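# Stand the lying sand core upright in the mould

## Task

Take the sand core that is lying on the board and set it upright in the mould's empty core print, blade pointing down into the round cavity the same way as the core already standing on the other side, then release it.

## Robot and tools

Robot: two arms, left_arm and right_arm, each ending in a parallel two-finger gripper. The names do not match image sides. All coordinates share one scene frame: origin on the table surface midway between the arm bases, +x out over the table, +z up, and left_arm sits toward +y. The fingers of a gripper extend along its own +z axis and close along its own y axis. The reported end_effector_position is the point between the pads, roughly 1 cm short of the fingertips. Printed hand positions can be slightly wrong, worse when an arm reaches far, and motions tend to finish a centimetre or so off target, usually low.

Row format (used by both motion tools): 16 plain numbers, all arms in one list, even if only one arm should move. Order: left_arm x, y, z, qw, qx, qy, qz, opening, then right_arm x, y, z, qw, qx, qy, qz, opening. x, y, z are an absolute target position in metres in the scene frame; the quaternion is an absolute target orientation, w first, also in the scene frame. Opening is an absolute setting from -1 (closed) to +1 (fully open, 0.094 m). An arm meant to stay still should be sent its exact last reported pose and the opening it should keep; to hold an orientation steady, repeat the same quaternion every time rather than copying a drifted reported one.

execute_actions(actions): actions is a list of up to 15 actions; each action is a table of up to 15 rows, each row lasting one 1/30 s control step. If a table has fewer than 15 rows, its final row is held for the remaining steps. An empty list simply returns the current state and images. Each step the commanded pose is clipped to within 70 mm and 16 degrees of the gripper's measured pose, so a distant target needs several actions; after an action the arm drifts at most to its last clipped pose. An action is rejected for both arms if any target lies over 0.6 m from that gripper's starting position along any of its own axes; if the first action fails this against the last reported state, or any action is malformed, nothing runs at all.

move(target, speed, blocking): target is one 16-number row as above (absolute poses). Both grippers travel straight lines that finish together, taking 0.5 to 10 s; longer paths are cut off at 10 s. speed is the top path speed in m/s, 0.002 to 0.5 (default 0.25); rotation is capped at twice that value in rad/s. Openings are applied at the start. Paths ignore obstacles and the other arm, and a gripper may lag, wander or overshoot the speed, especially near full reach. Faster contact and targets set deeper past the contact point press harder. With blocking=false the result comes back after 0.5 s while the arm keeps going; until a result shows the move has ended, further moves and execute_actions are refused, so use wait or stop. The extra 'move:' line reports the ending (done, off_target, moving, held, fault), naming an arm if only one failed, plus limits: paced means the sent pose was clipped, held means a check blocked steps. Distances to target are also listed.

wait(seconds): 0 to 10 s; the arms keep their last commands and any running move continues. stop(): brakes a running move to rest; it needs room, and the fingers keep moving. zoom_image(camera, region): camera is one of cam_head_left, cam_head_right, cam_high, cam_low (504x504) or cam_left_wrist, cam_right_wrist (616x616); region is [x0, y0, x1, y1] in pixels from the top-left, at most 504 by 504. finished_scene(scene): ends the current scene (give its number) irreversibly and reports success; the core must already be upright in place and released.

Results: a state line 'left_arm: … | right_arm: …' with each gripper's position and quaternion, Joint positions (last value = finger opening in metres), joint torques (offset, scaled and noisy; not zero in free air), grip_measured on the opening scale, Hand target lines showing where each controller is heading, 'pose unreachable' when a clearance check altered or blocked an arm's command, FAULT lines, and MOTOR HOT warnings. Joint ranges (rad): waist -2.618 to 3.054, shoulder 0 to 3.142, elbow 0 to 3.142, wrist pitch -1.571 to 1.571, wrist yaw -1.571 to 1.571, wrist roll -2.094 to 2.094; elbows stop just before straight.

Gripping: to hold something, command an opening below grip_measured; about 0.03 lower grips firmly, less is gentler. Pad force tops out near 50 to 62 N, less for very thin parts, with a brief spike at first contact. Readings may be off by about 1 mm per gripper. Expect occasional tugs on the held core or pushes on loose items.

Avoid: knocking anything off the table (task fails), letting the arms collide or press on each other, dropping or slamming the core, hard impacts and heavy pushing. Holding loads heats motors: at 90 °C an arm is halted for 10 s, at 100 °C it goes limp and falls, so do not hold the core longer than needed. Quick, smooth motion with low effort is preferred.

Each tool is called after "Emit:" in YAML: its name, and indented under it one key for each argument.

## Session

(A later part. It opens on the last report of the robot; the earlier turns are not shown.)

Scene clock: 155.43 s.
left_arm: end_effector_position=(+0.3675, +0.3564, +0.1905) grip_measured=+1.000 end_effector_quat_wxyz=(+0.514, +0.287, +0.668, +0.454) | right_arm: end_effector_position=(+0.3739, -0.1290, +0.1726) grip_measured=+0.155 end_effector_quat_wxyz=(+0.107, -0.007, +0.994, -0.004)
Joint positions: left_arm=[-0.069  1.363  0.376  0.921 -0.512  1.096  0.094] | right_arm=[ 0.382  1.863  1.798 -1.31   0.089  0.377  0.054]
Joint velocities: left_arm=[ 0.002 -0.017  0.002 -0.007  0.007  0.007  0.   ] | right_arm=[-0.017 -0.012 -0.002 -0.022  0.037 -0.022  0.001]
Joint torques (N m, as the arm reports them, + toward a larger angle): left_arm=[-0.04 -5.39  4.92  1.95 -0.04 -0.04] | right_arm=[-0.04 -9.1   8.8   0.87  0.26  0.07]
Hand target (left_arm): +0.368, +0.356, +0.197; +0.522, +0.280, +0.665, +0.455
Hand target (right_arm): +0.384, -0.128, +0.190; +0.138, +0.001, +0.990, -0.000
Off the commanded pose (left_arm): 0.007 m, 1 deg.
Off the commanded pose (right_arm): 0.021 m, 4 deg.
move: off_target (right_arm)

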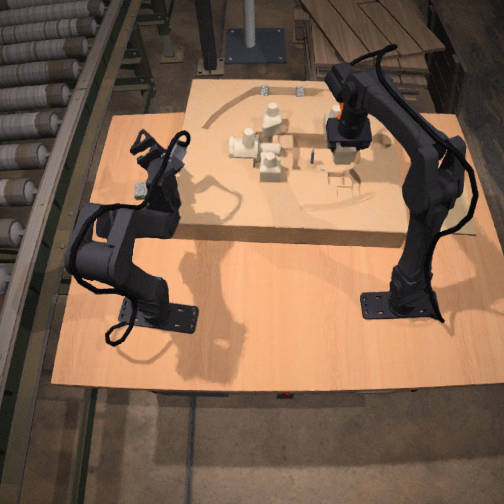

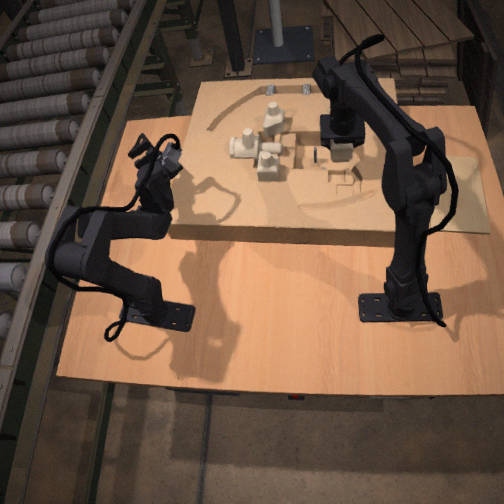

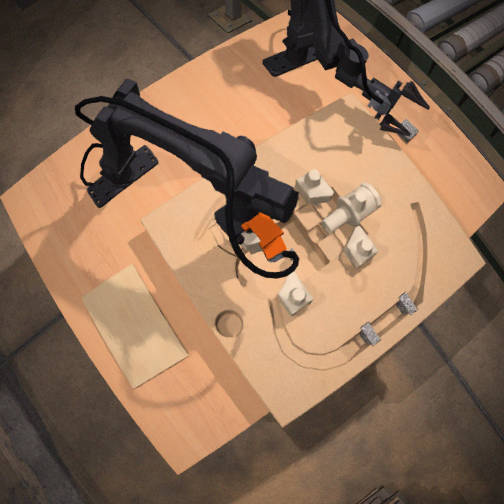

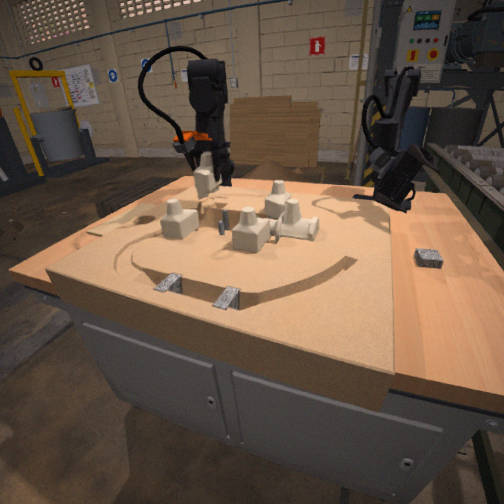

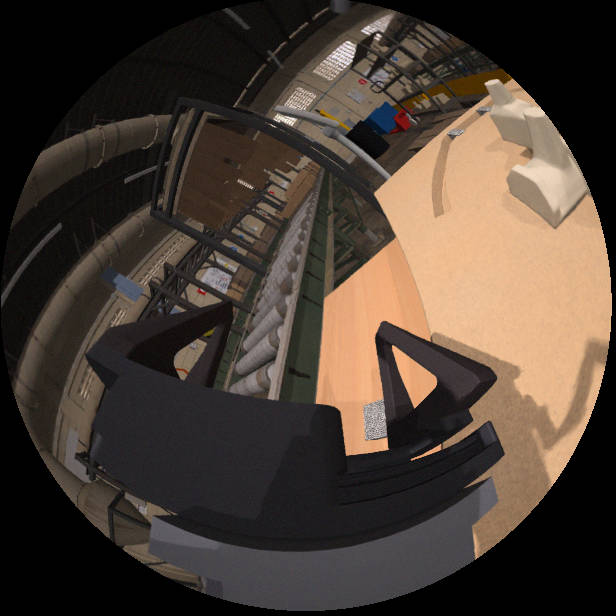

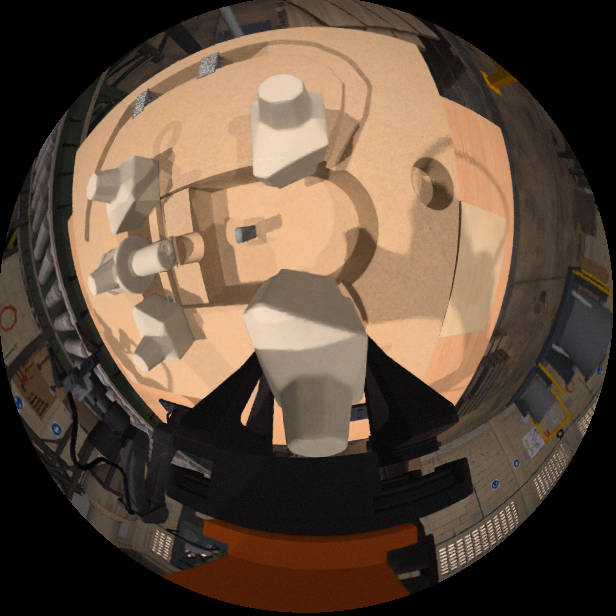

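Emit:
execute_actions:
  actions:
    - [[0.368,0.356,0.197,0.522,0.280,0.665,0.455,1,0.384,-0.120,0.182,0.138,0,0.99,0,0.12]]
    - [[0.368,0.356,0.197,0.522,0.280,0.665,0.455,1,0.383,-0.116,0.172,0.138,0,0.99,0,0.12]]
    - [[0.368,0.356,0.197,0.522,0.280,0.665,0.455,1,0.382,-0.116,0.164,0.138,0,0.99,0,0.12]]

Emit:
zoom_image:
  camera: "cam_low"
  region: [185,165,245,225]

Emit:
zoom_image:
  camera: "cam_head_left"
  region: [305,135,375,205]

Scene clock: 163.07 s.
left_arm: end_effector_position=(+0.3675, +0.3564, +0.1905) grip_measured=+1.000 end_effector_quat_wxyz=(+0.514, +0.287, +0.668, +0.454) | right_arm: end_effector_position=(+0.3749, -0.1196, +0.1555) grip_measured=+0.155 end_effector_quat_wxyz=(+0.113, -0.003, +0.994, -0.003)
Joint positions: left_arm=[-0.069  1.363  0.376  0.921 -0.512  1.096  0.094] | right_arm=[ 0.407  1.863  1.728 -1.232  0.098  0.408  0.054]
Joint velocities: left_arm=[ 0.007 -0.012 -0.007 -0.037 -0.037 -0.037  0.   ] | right_arm=[-0.007  0.012 -0.007 -0.022  0.007 -0.022  0.001]
Joint torques (N m, as the arm reports them, + toward a larger angle): left_arm=[-0.03 -5.41  5.09  1.97 -0.04 -0.07] | right_arm=[ 0.54 -9.75  6.14  1.07  0.24  0.06]
Hand target (left_arm): +0.368, +0.356, +0.197; +0.522, +0.280, +0.665, +0.455
Hand target (right_arm): +0.382, -0.116, +0.164; +0.138, +0.000, +0.990, -0.000
Off the commanded pose (left_arm): 0.007 m, 1 deg.
Off the commanded pose (right_arm): 0.012 m, 3 deg.

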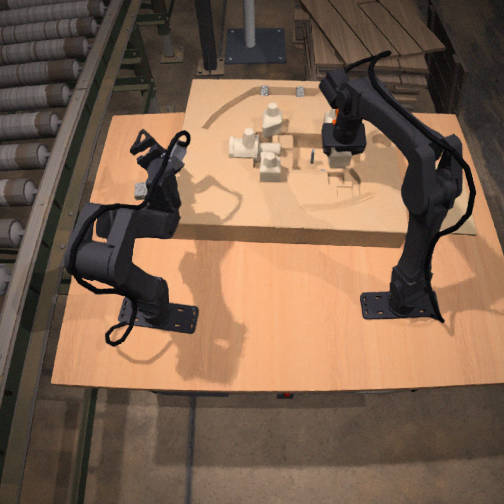

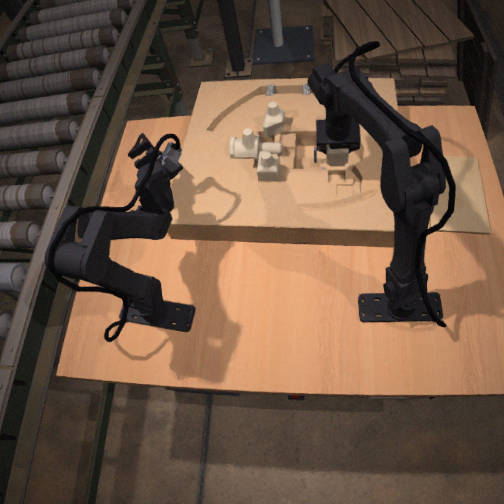

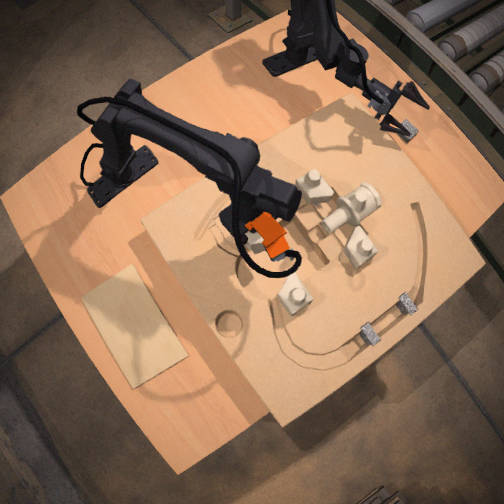

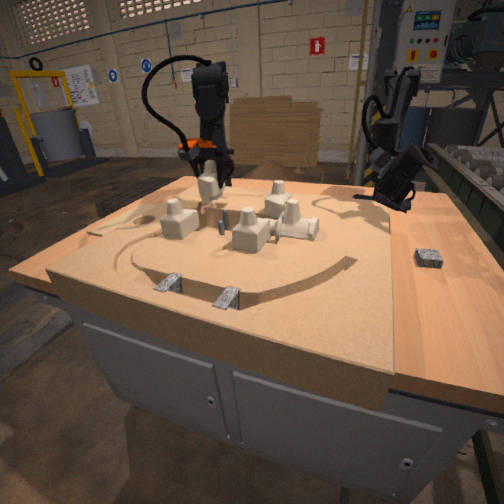

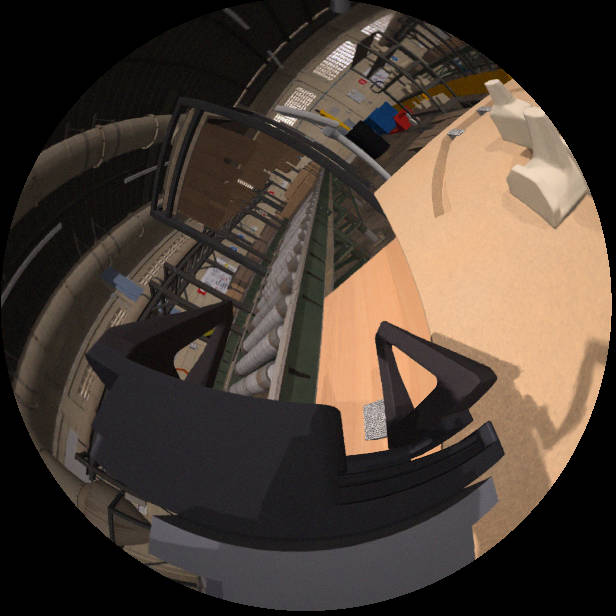

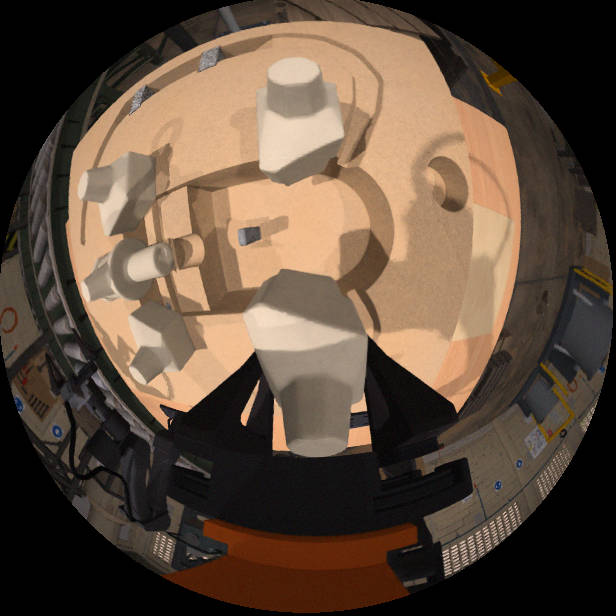

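Region (185, 165, 245, 225) of cam_low's 504x504 image, scaled by 8.400, with more detail than that image has.

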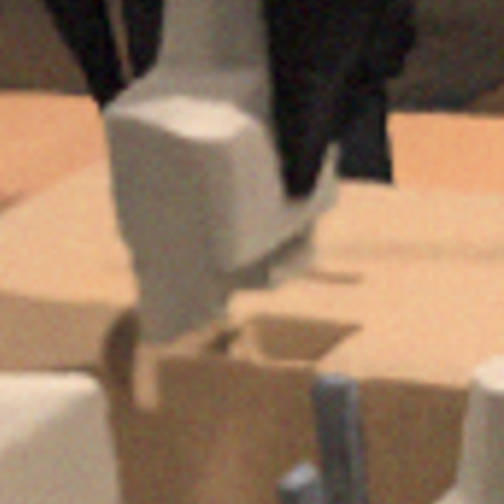

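Region (305, 135, 375, 205) of cam_head_left's 504x504 image, scaled by 7.200, with more detail than that image has.

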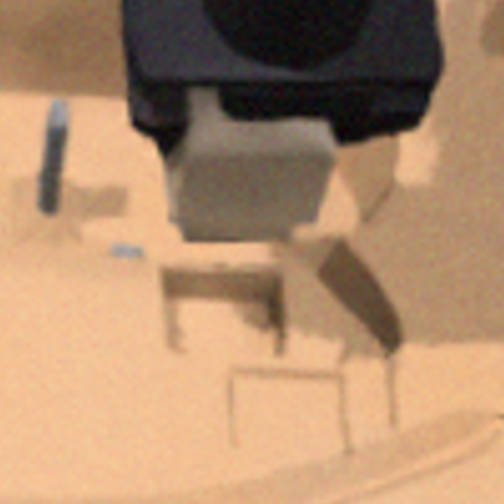

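Emit:
execute_actions:
  actions:
    - [[0.368,0.356,0.197,0.522,0.280,0.665,0.455,1,0.373,-0.117,0.166,0.138,0,0.99,0,0.12]]
    - [[0.368,0.356,0.197,0.522,0.280,0.665,0.455,1,0.366,-0.118,0.162,0.138,0,0.99,0,0.12]]
    - [[0.368,0.356,0.197,0.522,0.280,0.665,0.455,1,0.365,-0.118,0.155,0.138,0,0.99,0,0.12]]

Emit:
zoom_image:
  camera: "cam_low"
  region: [185,165,245,225]

Emit:
zoom_image:
  camera: "cam_head_left"
  region: [305,135,375,205]

Scene clock: 172.67 s.
left_arm: end_effector_position=(+0.3675, +0.3564, +0.1905) grip_measured=+1.000 end_effector_quat_wxyz=(+0.514, +0.287, +0.668, +0.454) | right_arm: end_effector_position=(+0.3596, -0.1211, +0.1349) grip_measured=+0.155 end_effector_quat_wxyz=(+0.099, -0.003, +0.995, -0.010)
Joint positions: left_arm=[-0.069  1.363  0.376  0.921 -0.512  1.096  0.094] | right_arm=[ 0.421  1.83   1.609 -1.178  0.101  0.423  0.054]
Joint velocities: left_arm=[ 0.002  0.007 -0.007 -0.022 -0.022 -0.007  0.   ] | right_arm=[-0.012 -0.007  0.007 -0.051  0.022 -0.007  0.001]
Joint torques (N m, as the arm reports them, + toward a larger angle): left_arm=[-0.07 -5.47  4.91  1.98 -0.05 -0.04] | right_arm=[  0.68 -12.22   5.92   0.98   0.25   0.06]
Hand target (left_arm): +0.368, +0.356, +0.197; +0.522, +0.280, +0.665, +0.455
Hand target (right_arm): +0.365, -0.118, +0.155; +0.138, -0.000, +0.990, +0.000
Off the commanded pose (left_arm): 0.007 m, 1 deg.
Off the commanded pose (right_arm): 0.021 m, 5 deg.

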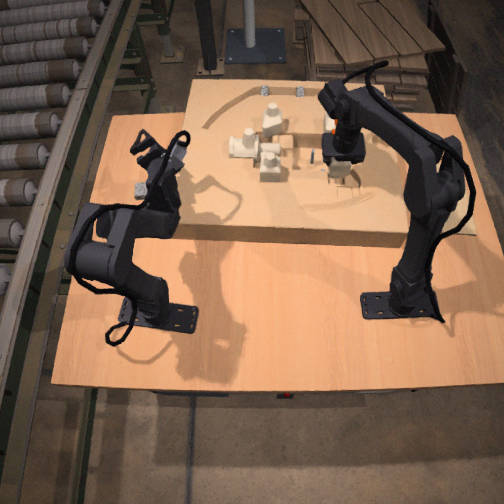

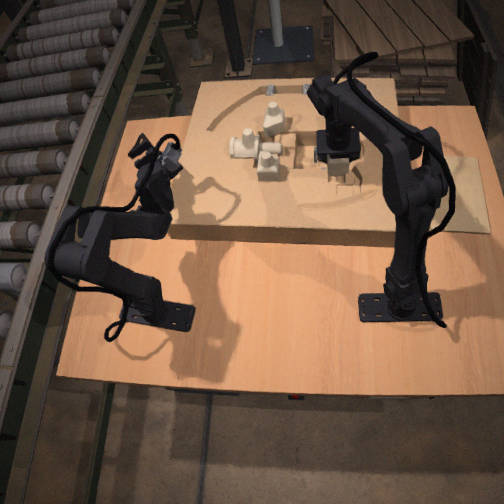

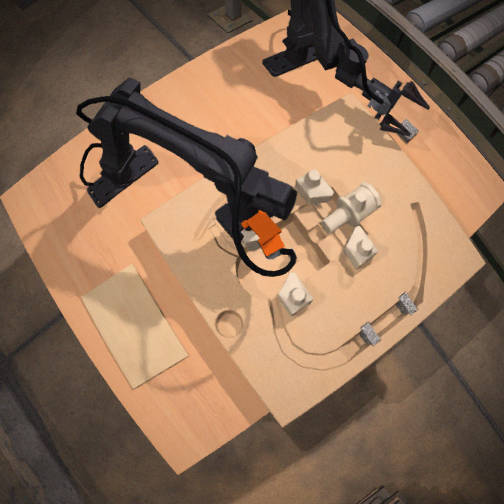

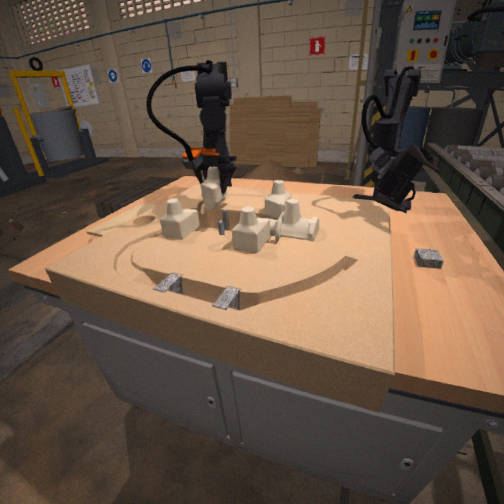

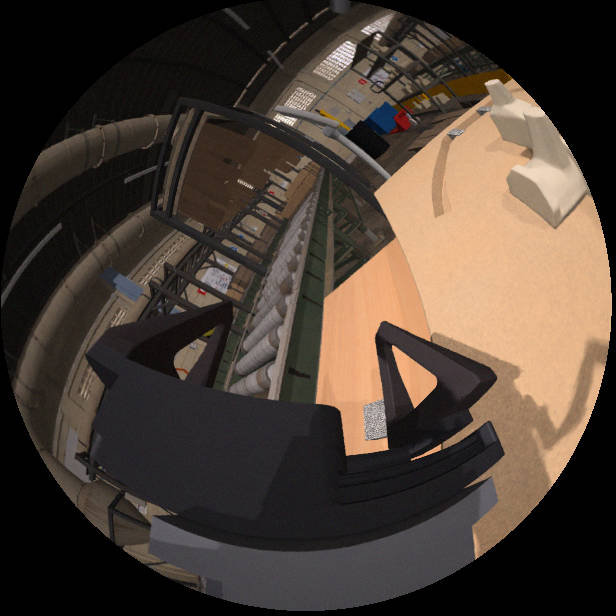

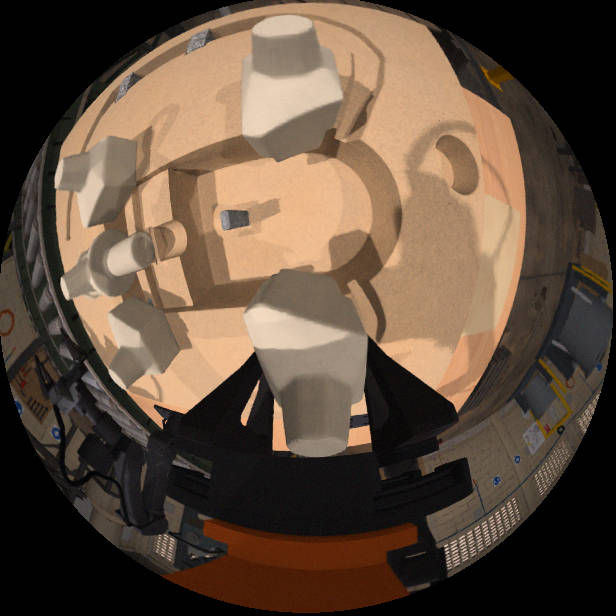

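Region (185, 165, 245, 225) of cam_low's 504x504 image, scaled by 8.400, with more detail than that image has.

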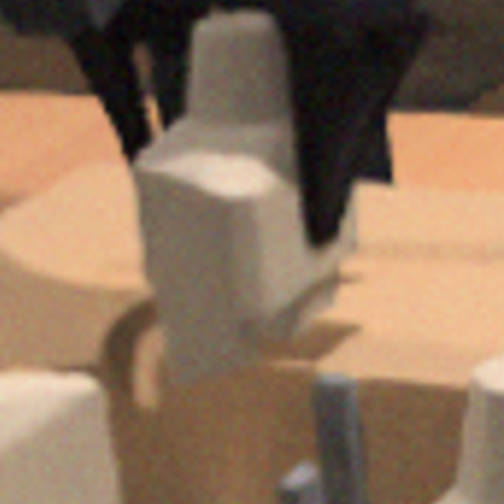

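Region (305, 135, 375, 205) of cam_head_left's 504x504 image, scaled by 7.200, with more detail than that image has.

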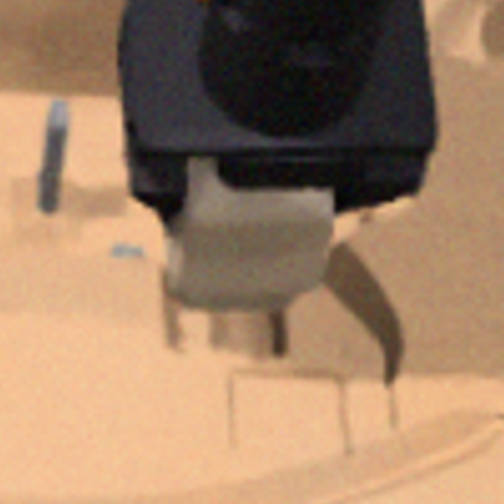

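Emit:
execute_actions:
  actions:
    - [[0.368,0.356,0.197,0.522,0.280,0.665,0.455,1,0.361,-0.116,0.159,0.138,0,0.99,0.004,0.12]]
    - [[0.368,0.356,0.197,0.522,0.280,0.665,0.455,1,0.357,-0.1155,0.158,0.138,0,0.99,0.004,0.12]]

Emit:
zoom_image:
  camera: "cam_low"
  region: [185,165,245,225]

Emit:
zoom_image:
  camera: "cam_head_left"
  region: [305,135,375,205]

Scene clock: 180.40 s.
left_arm: end_effector_position=(+0.3675, +0.3564, +0.1905) grip_measured=+1.000 end_effector_quat_wxyz=(+0.514, +0.287, +0.668, +0.454) | right_arm: end_effector_position=(+0.3541, -0.1176, +0.1388) grip_measured=+0.155 end_effector_quat_wxyz=(+0.104, -0.004, +0.995, -0.006)
Joint positions: left_arm=[-0.069  1.363  0.376  0.921 -0.512  1.096  0.094] | right_arm=[ 0.436  1.804  1.591 -1.174  0.101  0.436  0.054]
Joint velocities: left_arm=[ 0.007 -0.002 -0.002  0.007 -0.037  0.051  0.   ] | right_arm=[-0.002 -0.007 -0.007 -0.066 -0.051  0.022 -0.   ]
Joint torques (N m, as the arm reports them, + toward a larger angle): left_arm=[-0.06 -5.43  4.95  1.95 -0.05 -0.07] | right_arm=[  0.58 -12.     5.88   0.93   0.21   0.03]
Hand target (left_arm): +0.368, +0.356, +0.197; +0.522, +0.280, +0.665, +0.455
Hand target (right_arm): +0.357, -0.116, +0.158; +0.137, -0.000, +0.990, +0.004
Off the commanded pose (left_arm): 0.007 m, 1 deg.
Off the commanded pose (right_arm): 0.020 m, 4 deg.

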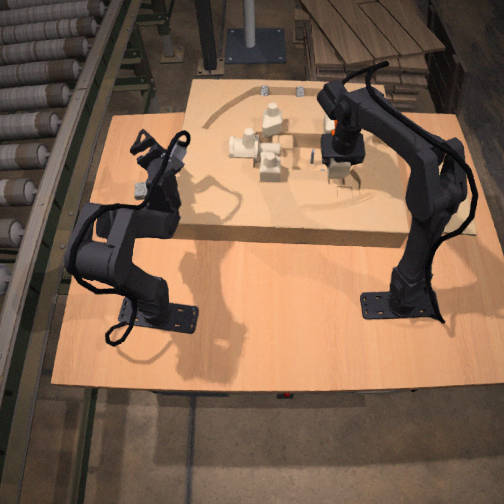

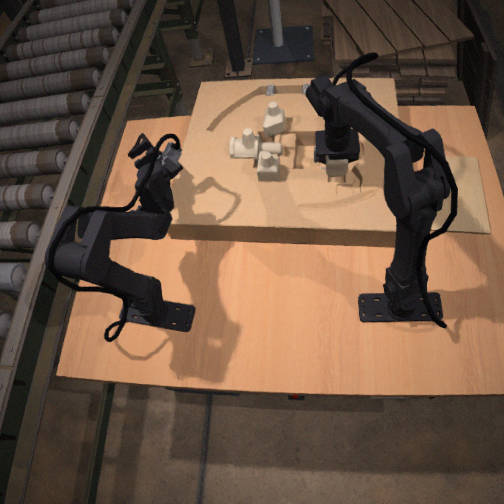

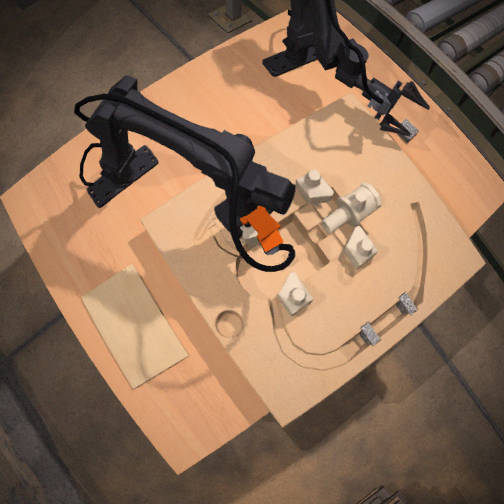

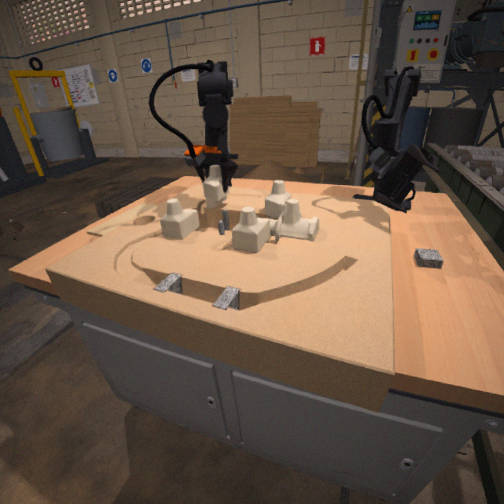

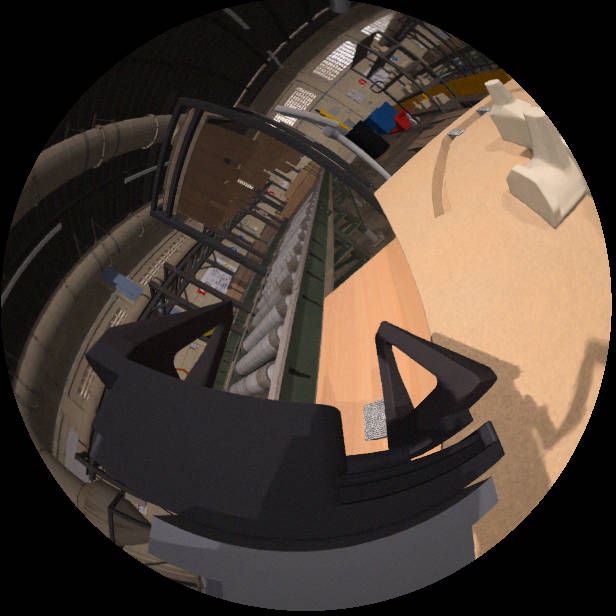

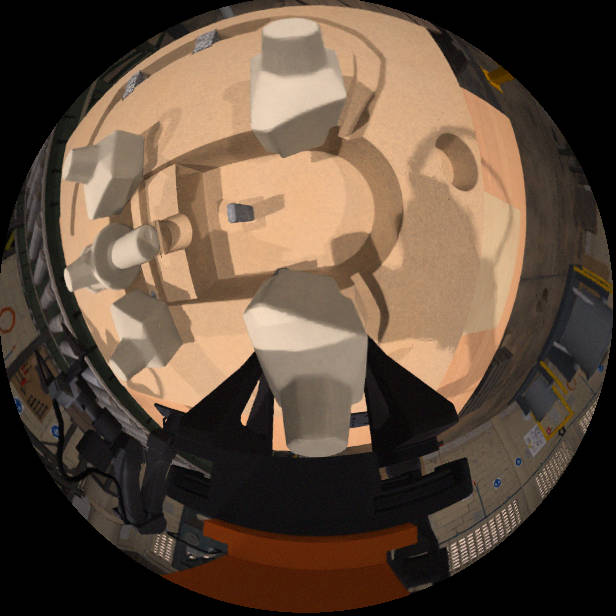

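Region (185, 165, 245, 225) of cam_low's 504x504 image, scaled by 8.400, with more detail than that image has.

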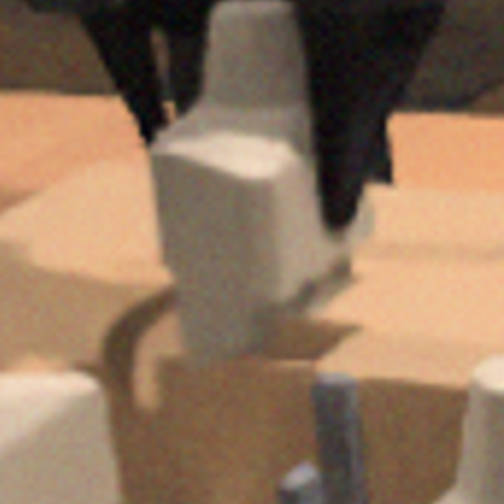

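Region (305, 135, 375, 205) of cam_head_left's 504x504 image, scaled by 7.200, with more detail than that image has.

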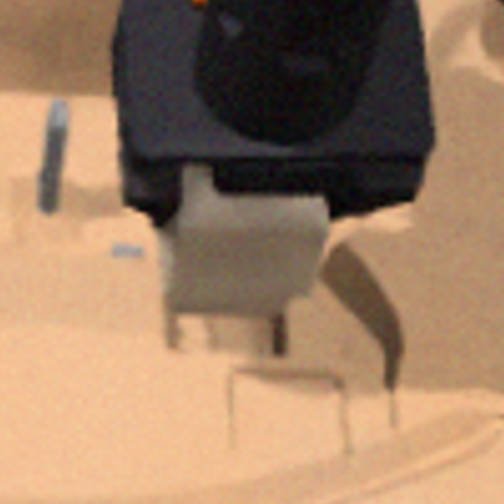

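Emit:
execute_actions:
  actions:
    - [[0.368,0.356,0.197,0.522,0.280,0.665,0.455,1,0.3555,-0.1155,0.153,0.138,0,0.99,0.004,0.12]]
    - [[0.368,0.356,0.197,0.522,0.280,0.665,0.455,1,0.355,-0.1155,0.148,0.138,0,0.99,0.004,0.12]]

Emit:
zoom_image:
  camera: "cam_low"
  region: [185,165,245,225]

Emit:
zoom_image:
  camera: "cam_head_left"
  region: [305,135,375,205]

Scene clock: 188.57 s.
left_arm: end_effector_position=(+0.3675, +0.3564, +0.1905) grip_measured=+1.000 end_effector_quat_wxyz=(+0.514, +0.287, +0.668, +0.454) | right_arm: end_effector_position=(+0.3499, -0.1197, +0.1287) grip_measured=+0.155 end_effector_quat_wxyz=(+0.100, -0.002, +0.995, -0.008)
Joint positions: left_arm=[-0.069  1.363  0.376  0.921 -0.512  1.096  0.094] | right_arm=[ 0.436  1.794  1.54  -1.142  0.101  0.439  0.054]
Joint velocities: left_arm=[-0.002  0.002  0.002 -0.066 -0.007  0.007  0.   ] | right_arm=[-0.002 -0.012 -0.012  0.022 -0.066 -0.022 -0.001]
Joint torques (N m, as the arm reports them, + toward a larger angle): left_arm=[-0.06 -5.46  4.92  1.96 -0.05 -0.04] | right_arm=[  0.78 -11.84   5.89   1.     0.22   0.06]
Hand target (left_arm): +0.368, +0.356, +0.197; +0.522, +0.280, +0.665, +0.455
Hand target (right_arm): +0.355, -0.116, +0.148; +0.137, -0.000, +0.990, +0.004
Off the commanded pose (left_arm): 0.007 m, 1 deg.
Off the commanded pose (right_arm): 0.020 m, 5 deg.

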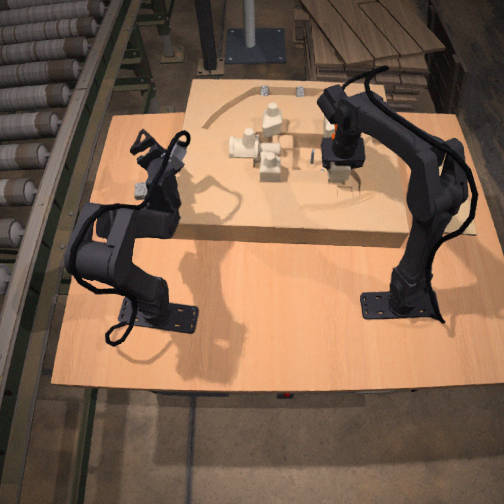

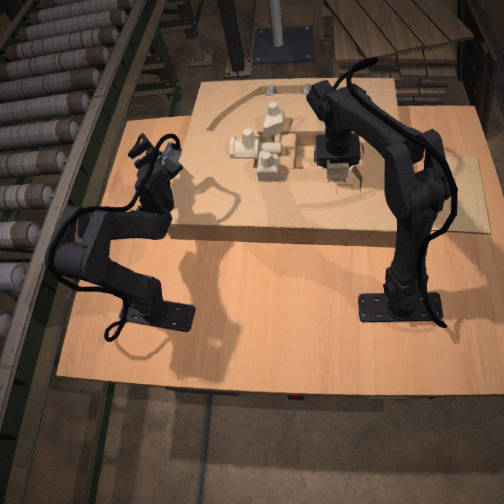

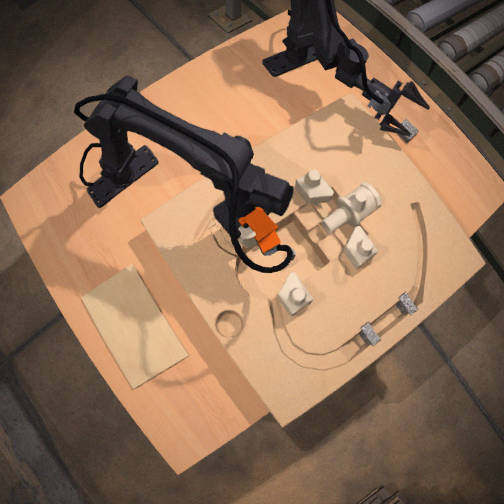

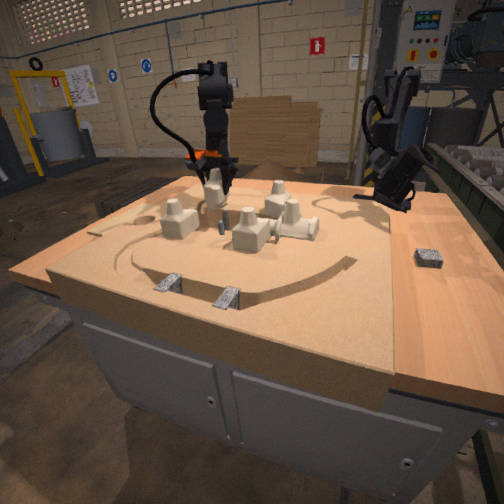

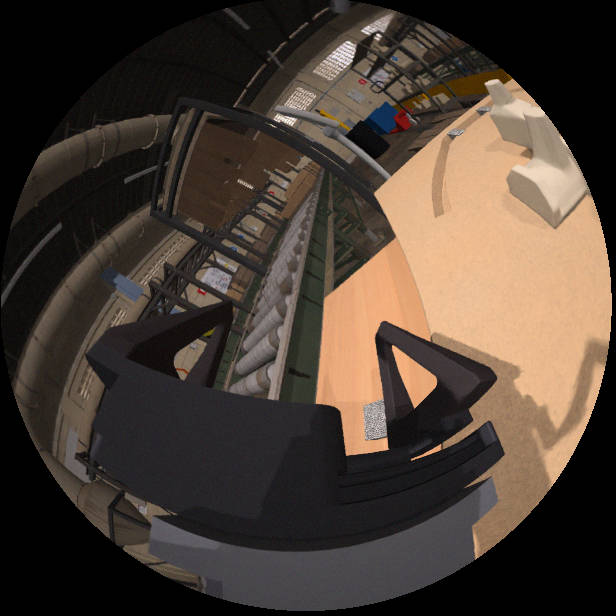

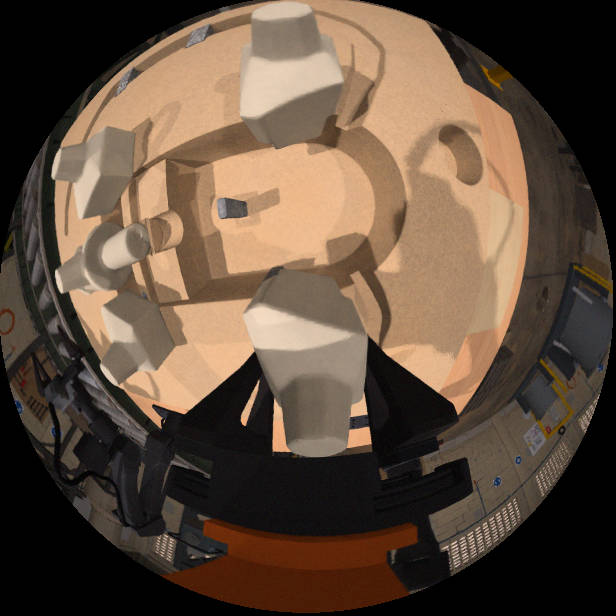

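Region (185, 165, 245, 225) of cam_low's 504x504 image, scaled by 8.400, with more detail than that image has.

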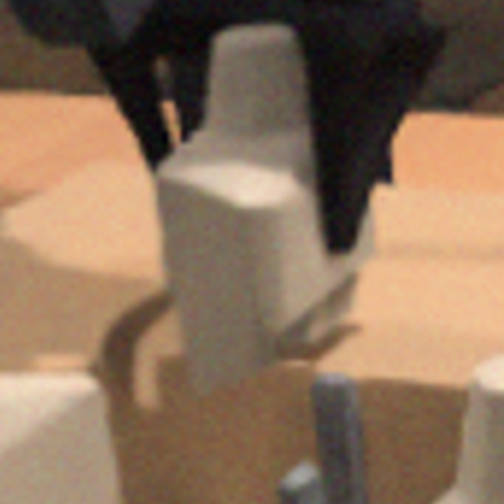

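Region (305, 135, 375, 205) of cam_head_left's 504x504 image, scaled by 7.200, with more detail than that image has.

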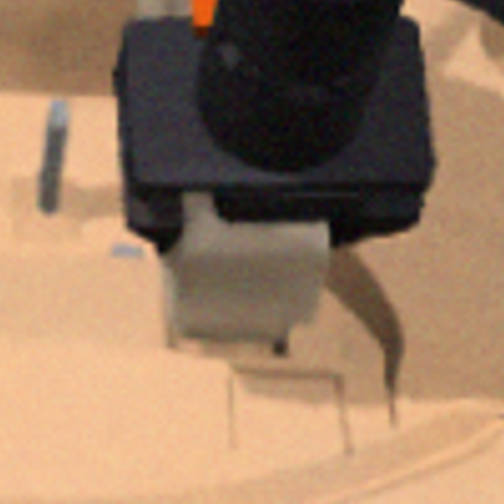

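Emit:
execute_actions:
  actions:
    - [[0.368,0.356,0.197,0.522,0.280,0.665,0.455,1,0.356,-0.112,0.148,0.138,0,0.99,0.004,0.12]]
    - [[0.368,0.356,0.197,0.522,0.280,0.665,0.455,1,0.356,-0.112,0.144,0.138,0,0.99,0.004,0.12]]

Emit:
zoom_image:
  camera: "cam_head_left"
  region: [305,135,375,205]

Emit:
zoom_image:
  camera: "cam_low"
  region: [185,165,245,225]

Scene clock: 200.70 s.
left_arm: end_effector_position=(+0.3675, +0.3564, +0.1905) grip_measured=+1.000 end_effector_quat_wxyz=(+0.514, +0.287, +0.668, +0.454) | right_arm: end_effector_position=(+0.3510, -0.1143, +0.1292) grip_measured=+0.155 end_effector_quat_wxyz=(+0.106, -0.004, +0.994, -0.004)
Joint positions: left_arm=[-0.069  1.363  0.376  0.921 -0.512  1.096  0.094] | right_arm=[ 0.448  1.794  1.54  -1.129  0.101  0.446  0.054]
Joint velocities: left_arm=[-0.017 -0.012 -0.007 -0.051 -0.037 -0.007  0.   ] | right_arm=[-0.017 -0.002  0.012 -0.007  0.051  0.037  0.001]
Joint torques (N m, as the arm reports them, + toward a larger angle): left_arm=[-0.16 -5.44  4.93  1.94 -0.06 -0.06] | right_arm=[  0.49 -11.07   5.68   1.03   0.23   0.06]
Hand target (left_arm): +0.368, +0.356, +0.197; +0.522, +0.280, +0.665, +0.455
Hand target (right_arm): +0.356, -0.112, +0.144; +0.138, -0.000, +0.990, +0.004
Off the commanded pose (left_arm): 0.007 m, 1 deg.
Off the commanded pose (right_arm): 0.016 m, 4 deg.

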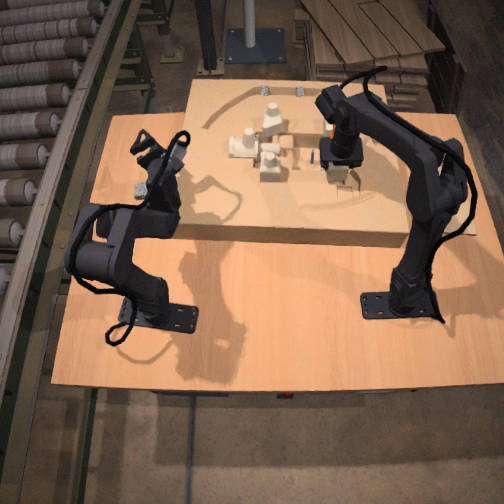

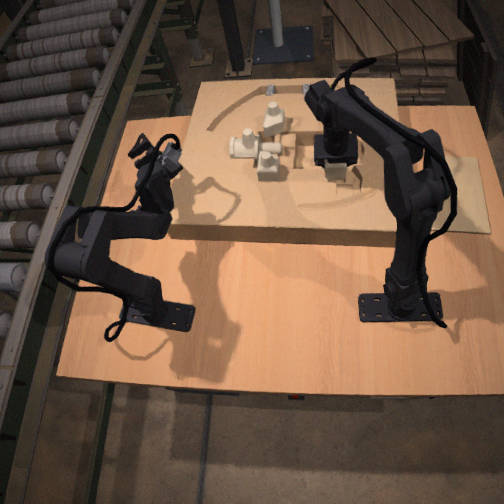

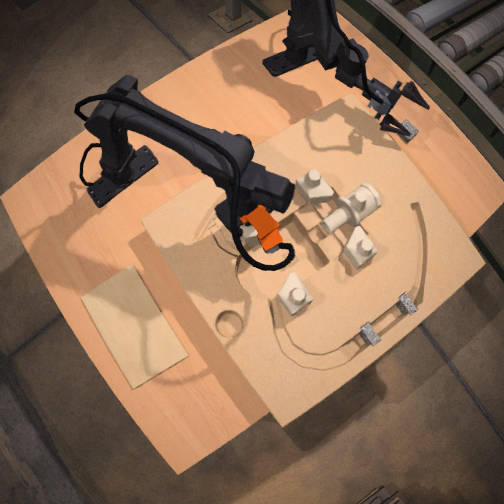

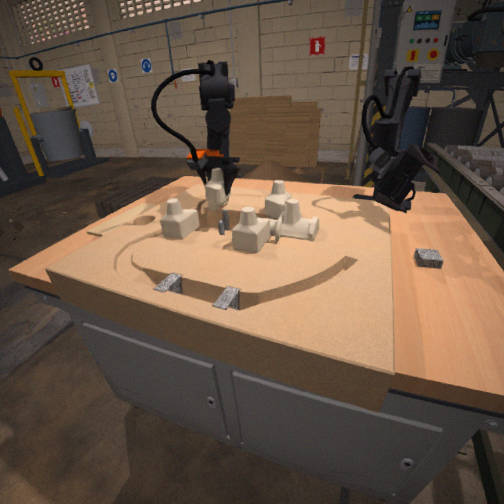

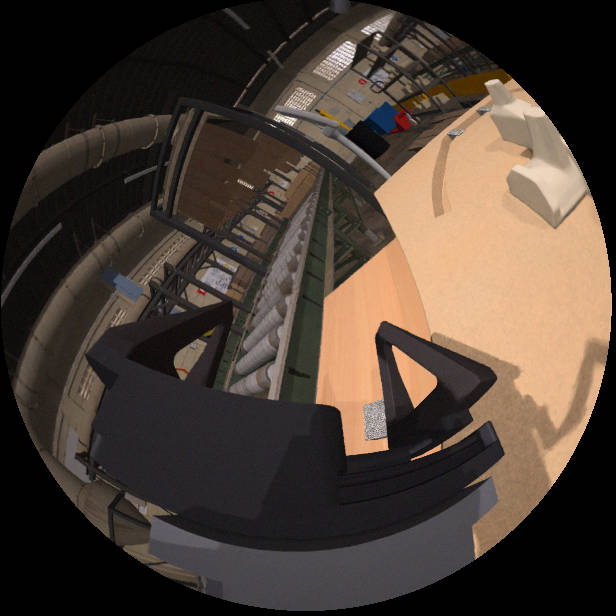

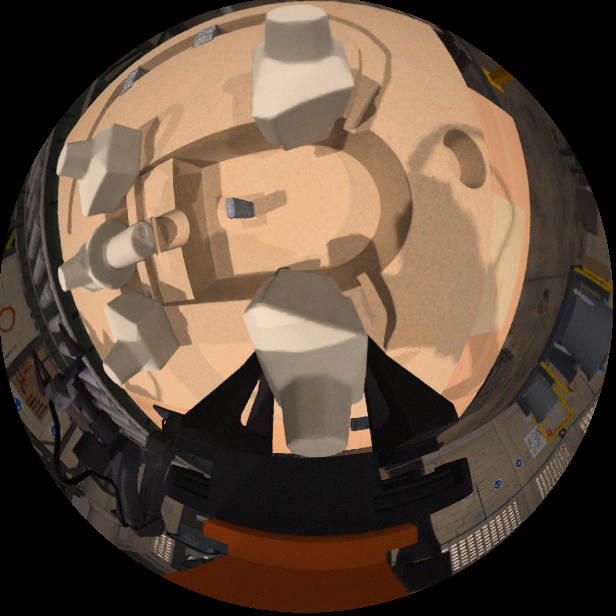

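Region (305, 135, 375, 205) of cam_head_left's 504x504 image, scaled by 7.200, with more detail than that image has.

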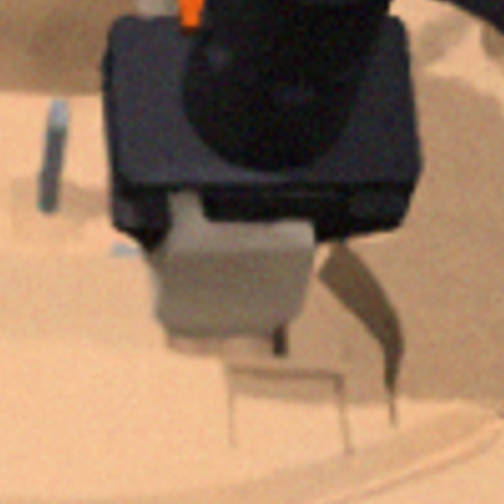

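Region (185, 165, 245, 225) of cam_low's 504x504 image, scaled by 8.400, with more detail than that image has.

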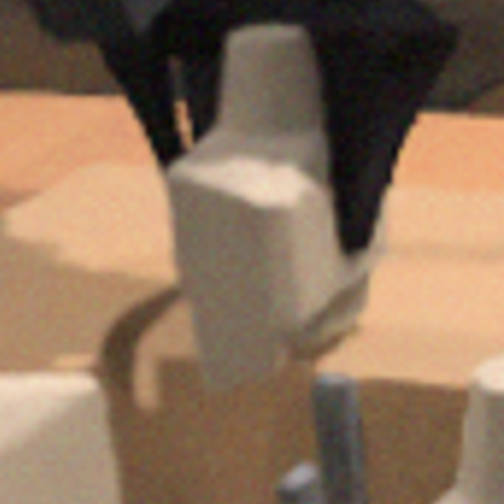

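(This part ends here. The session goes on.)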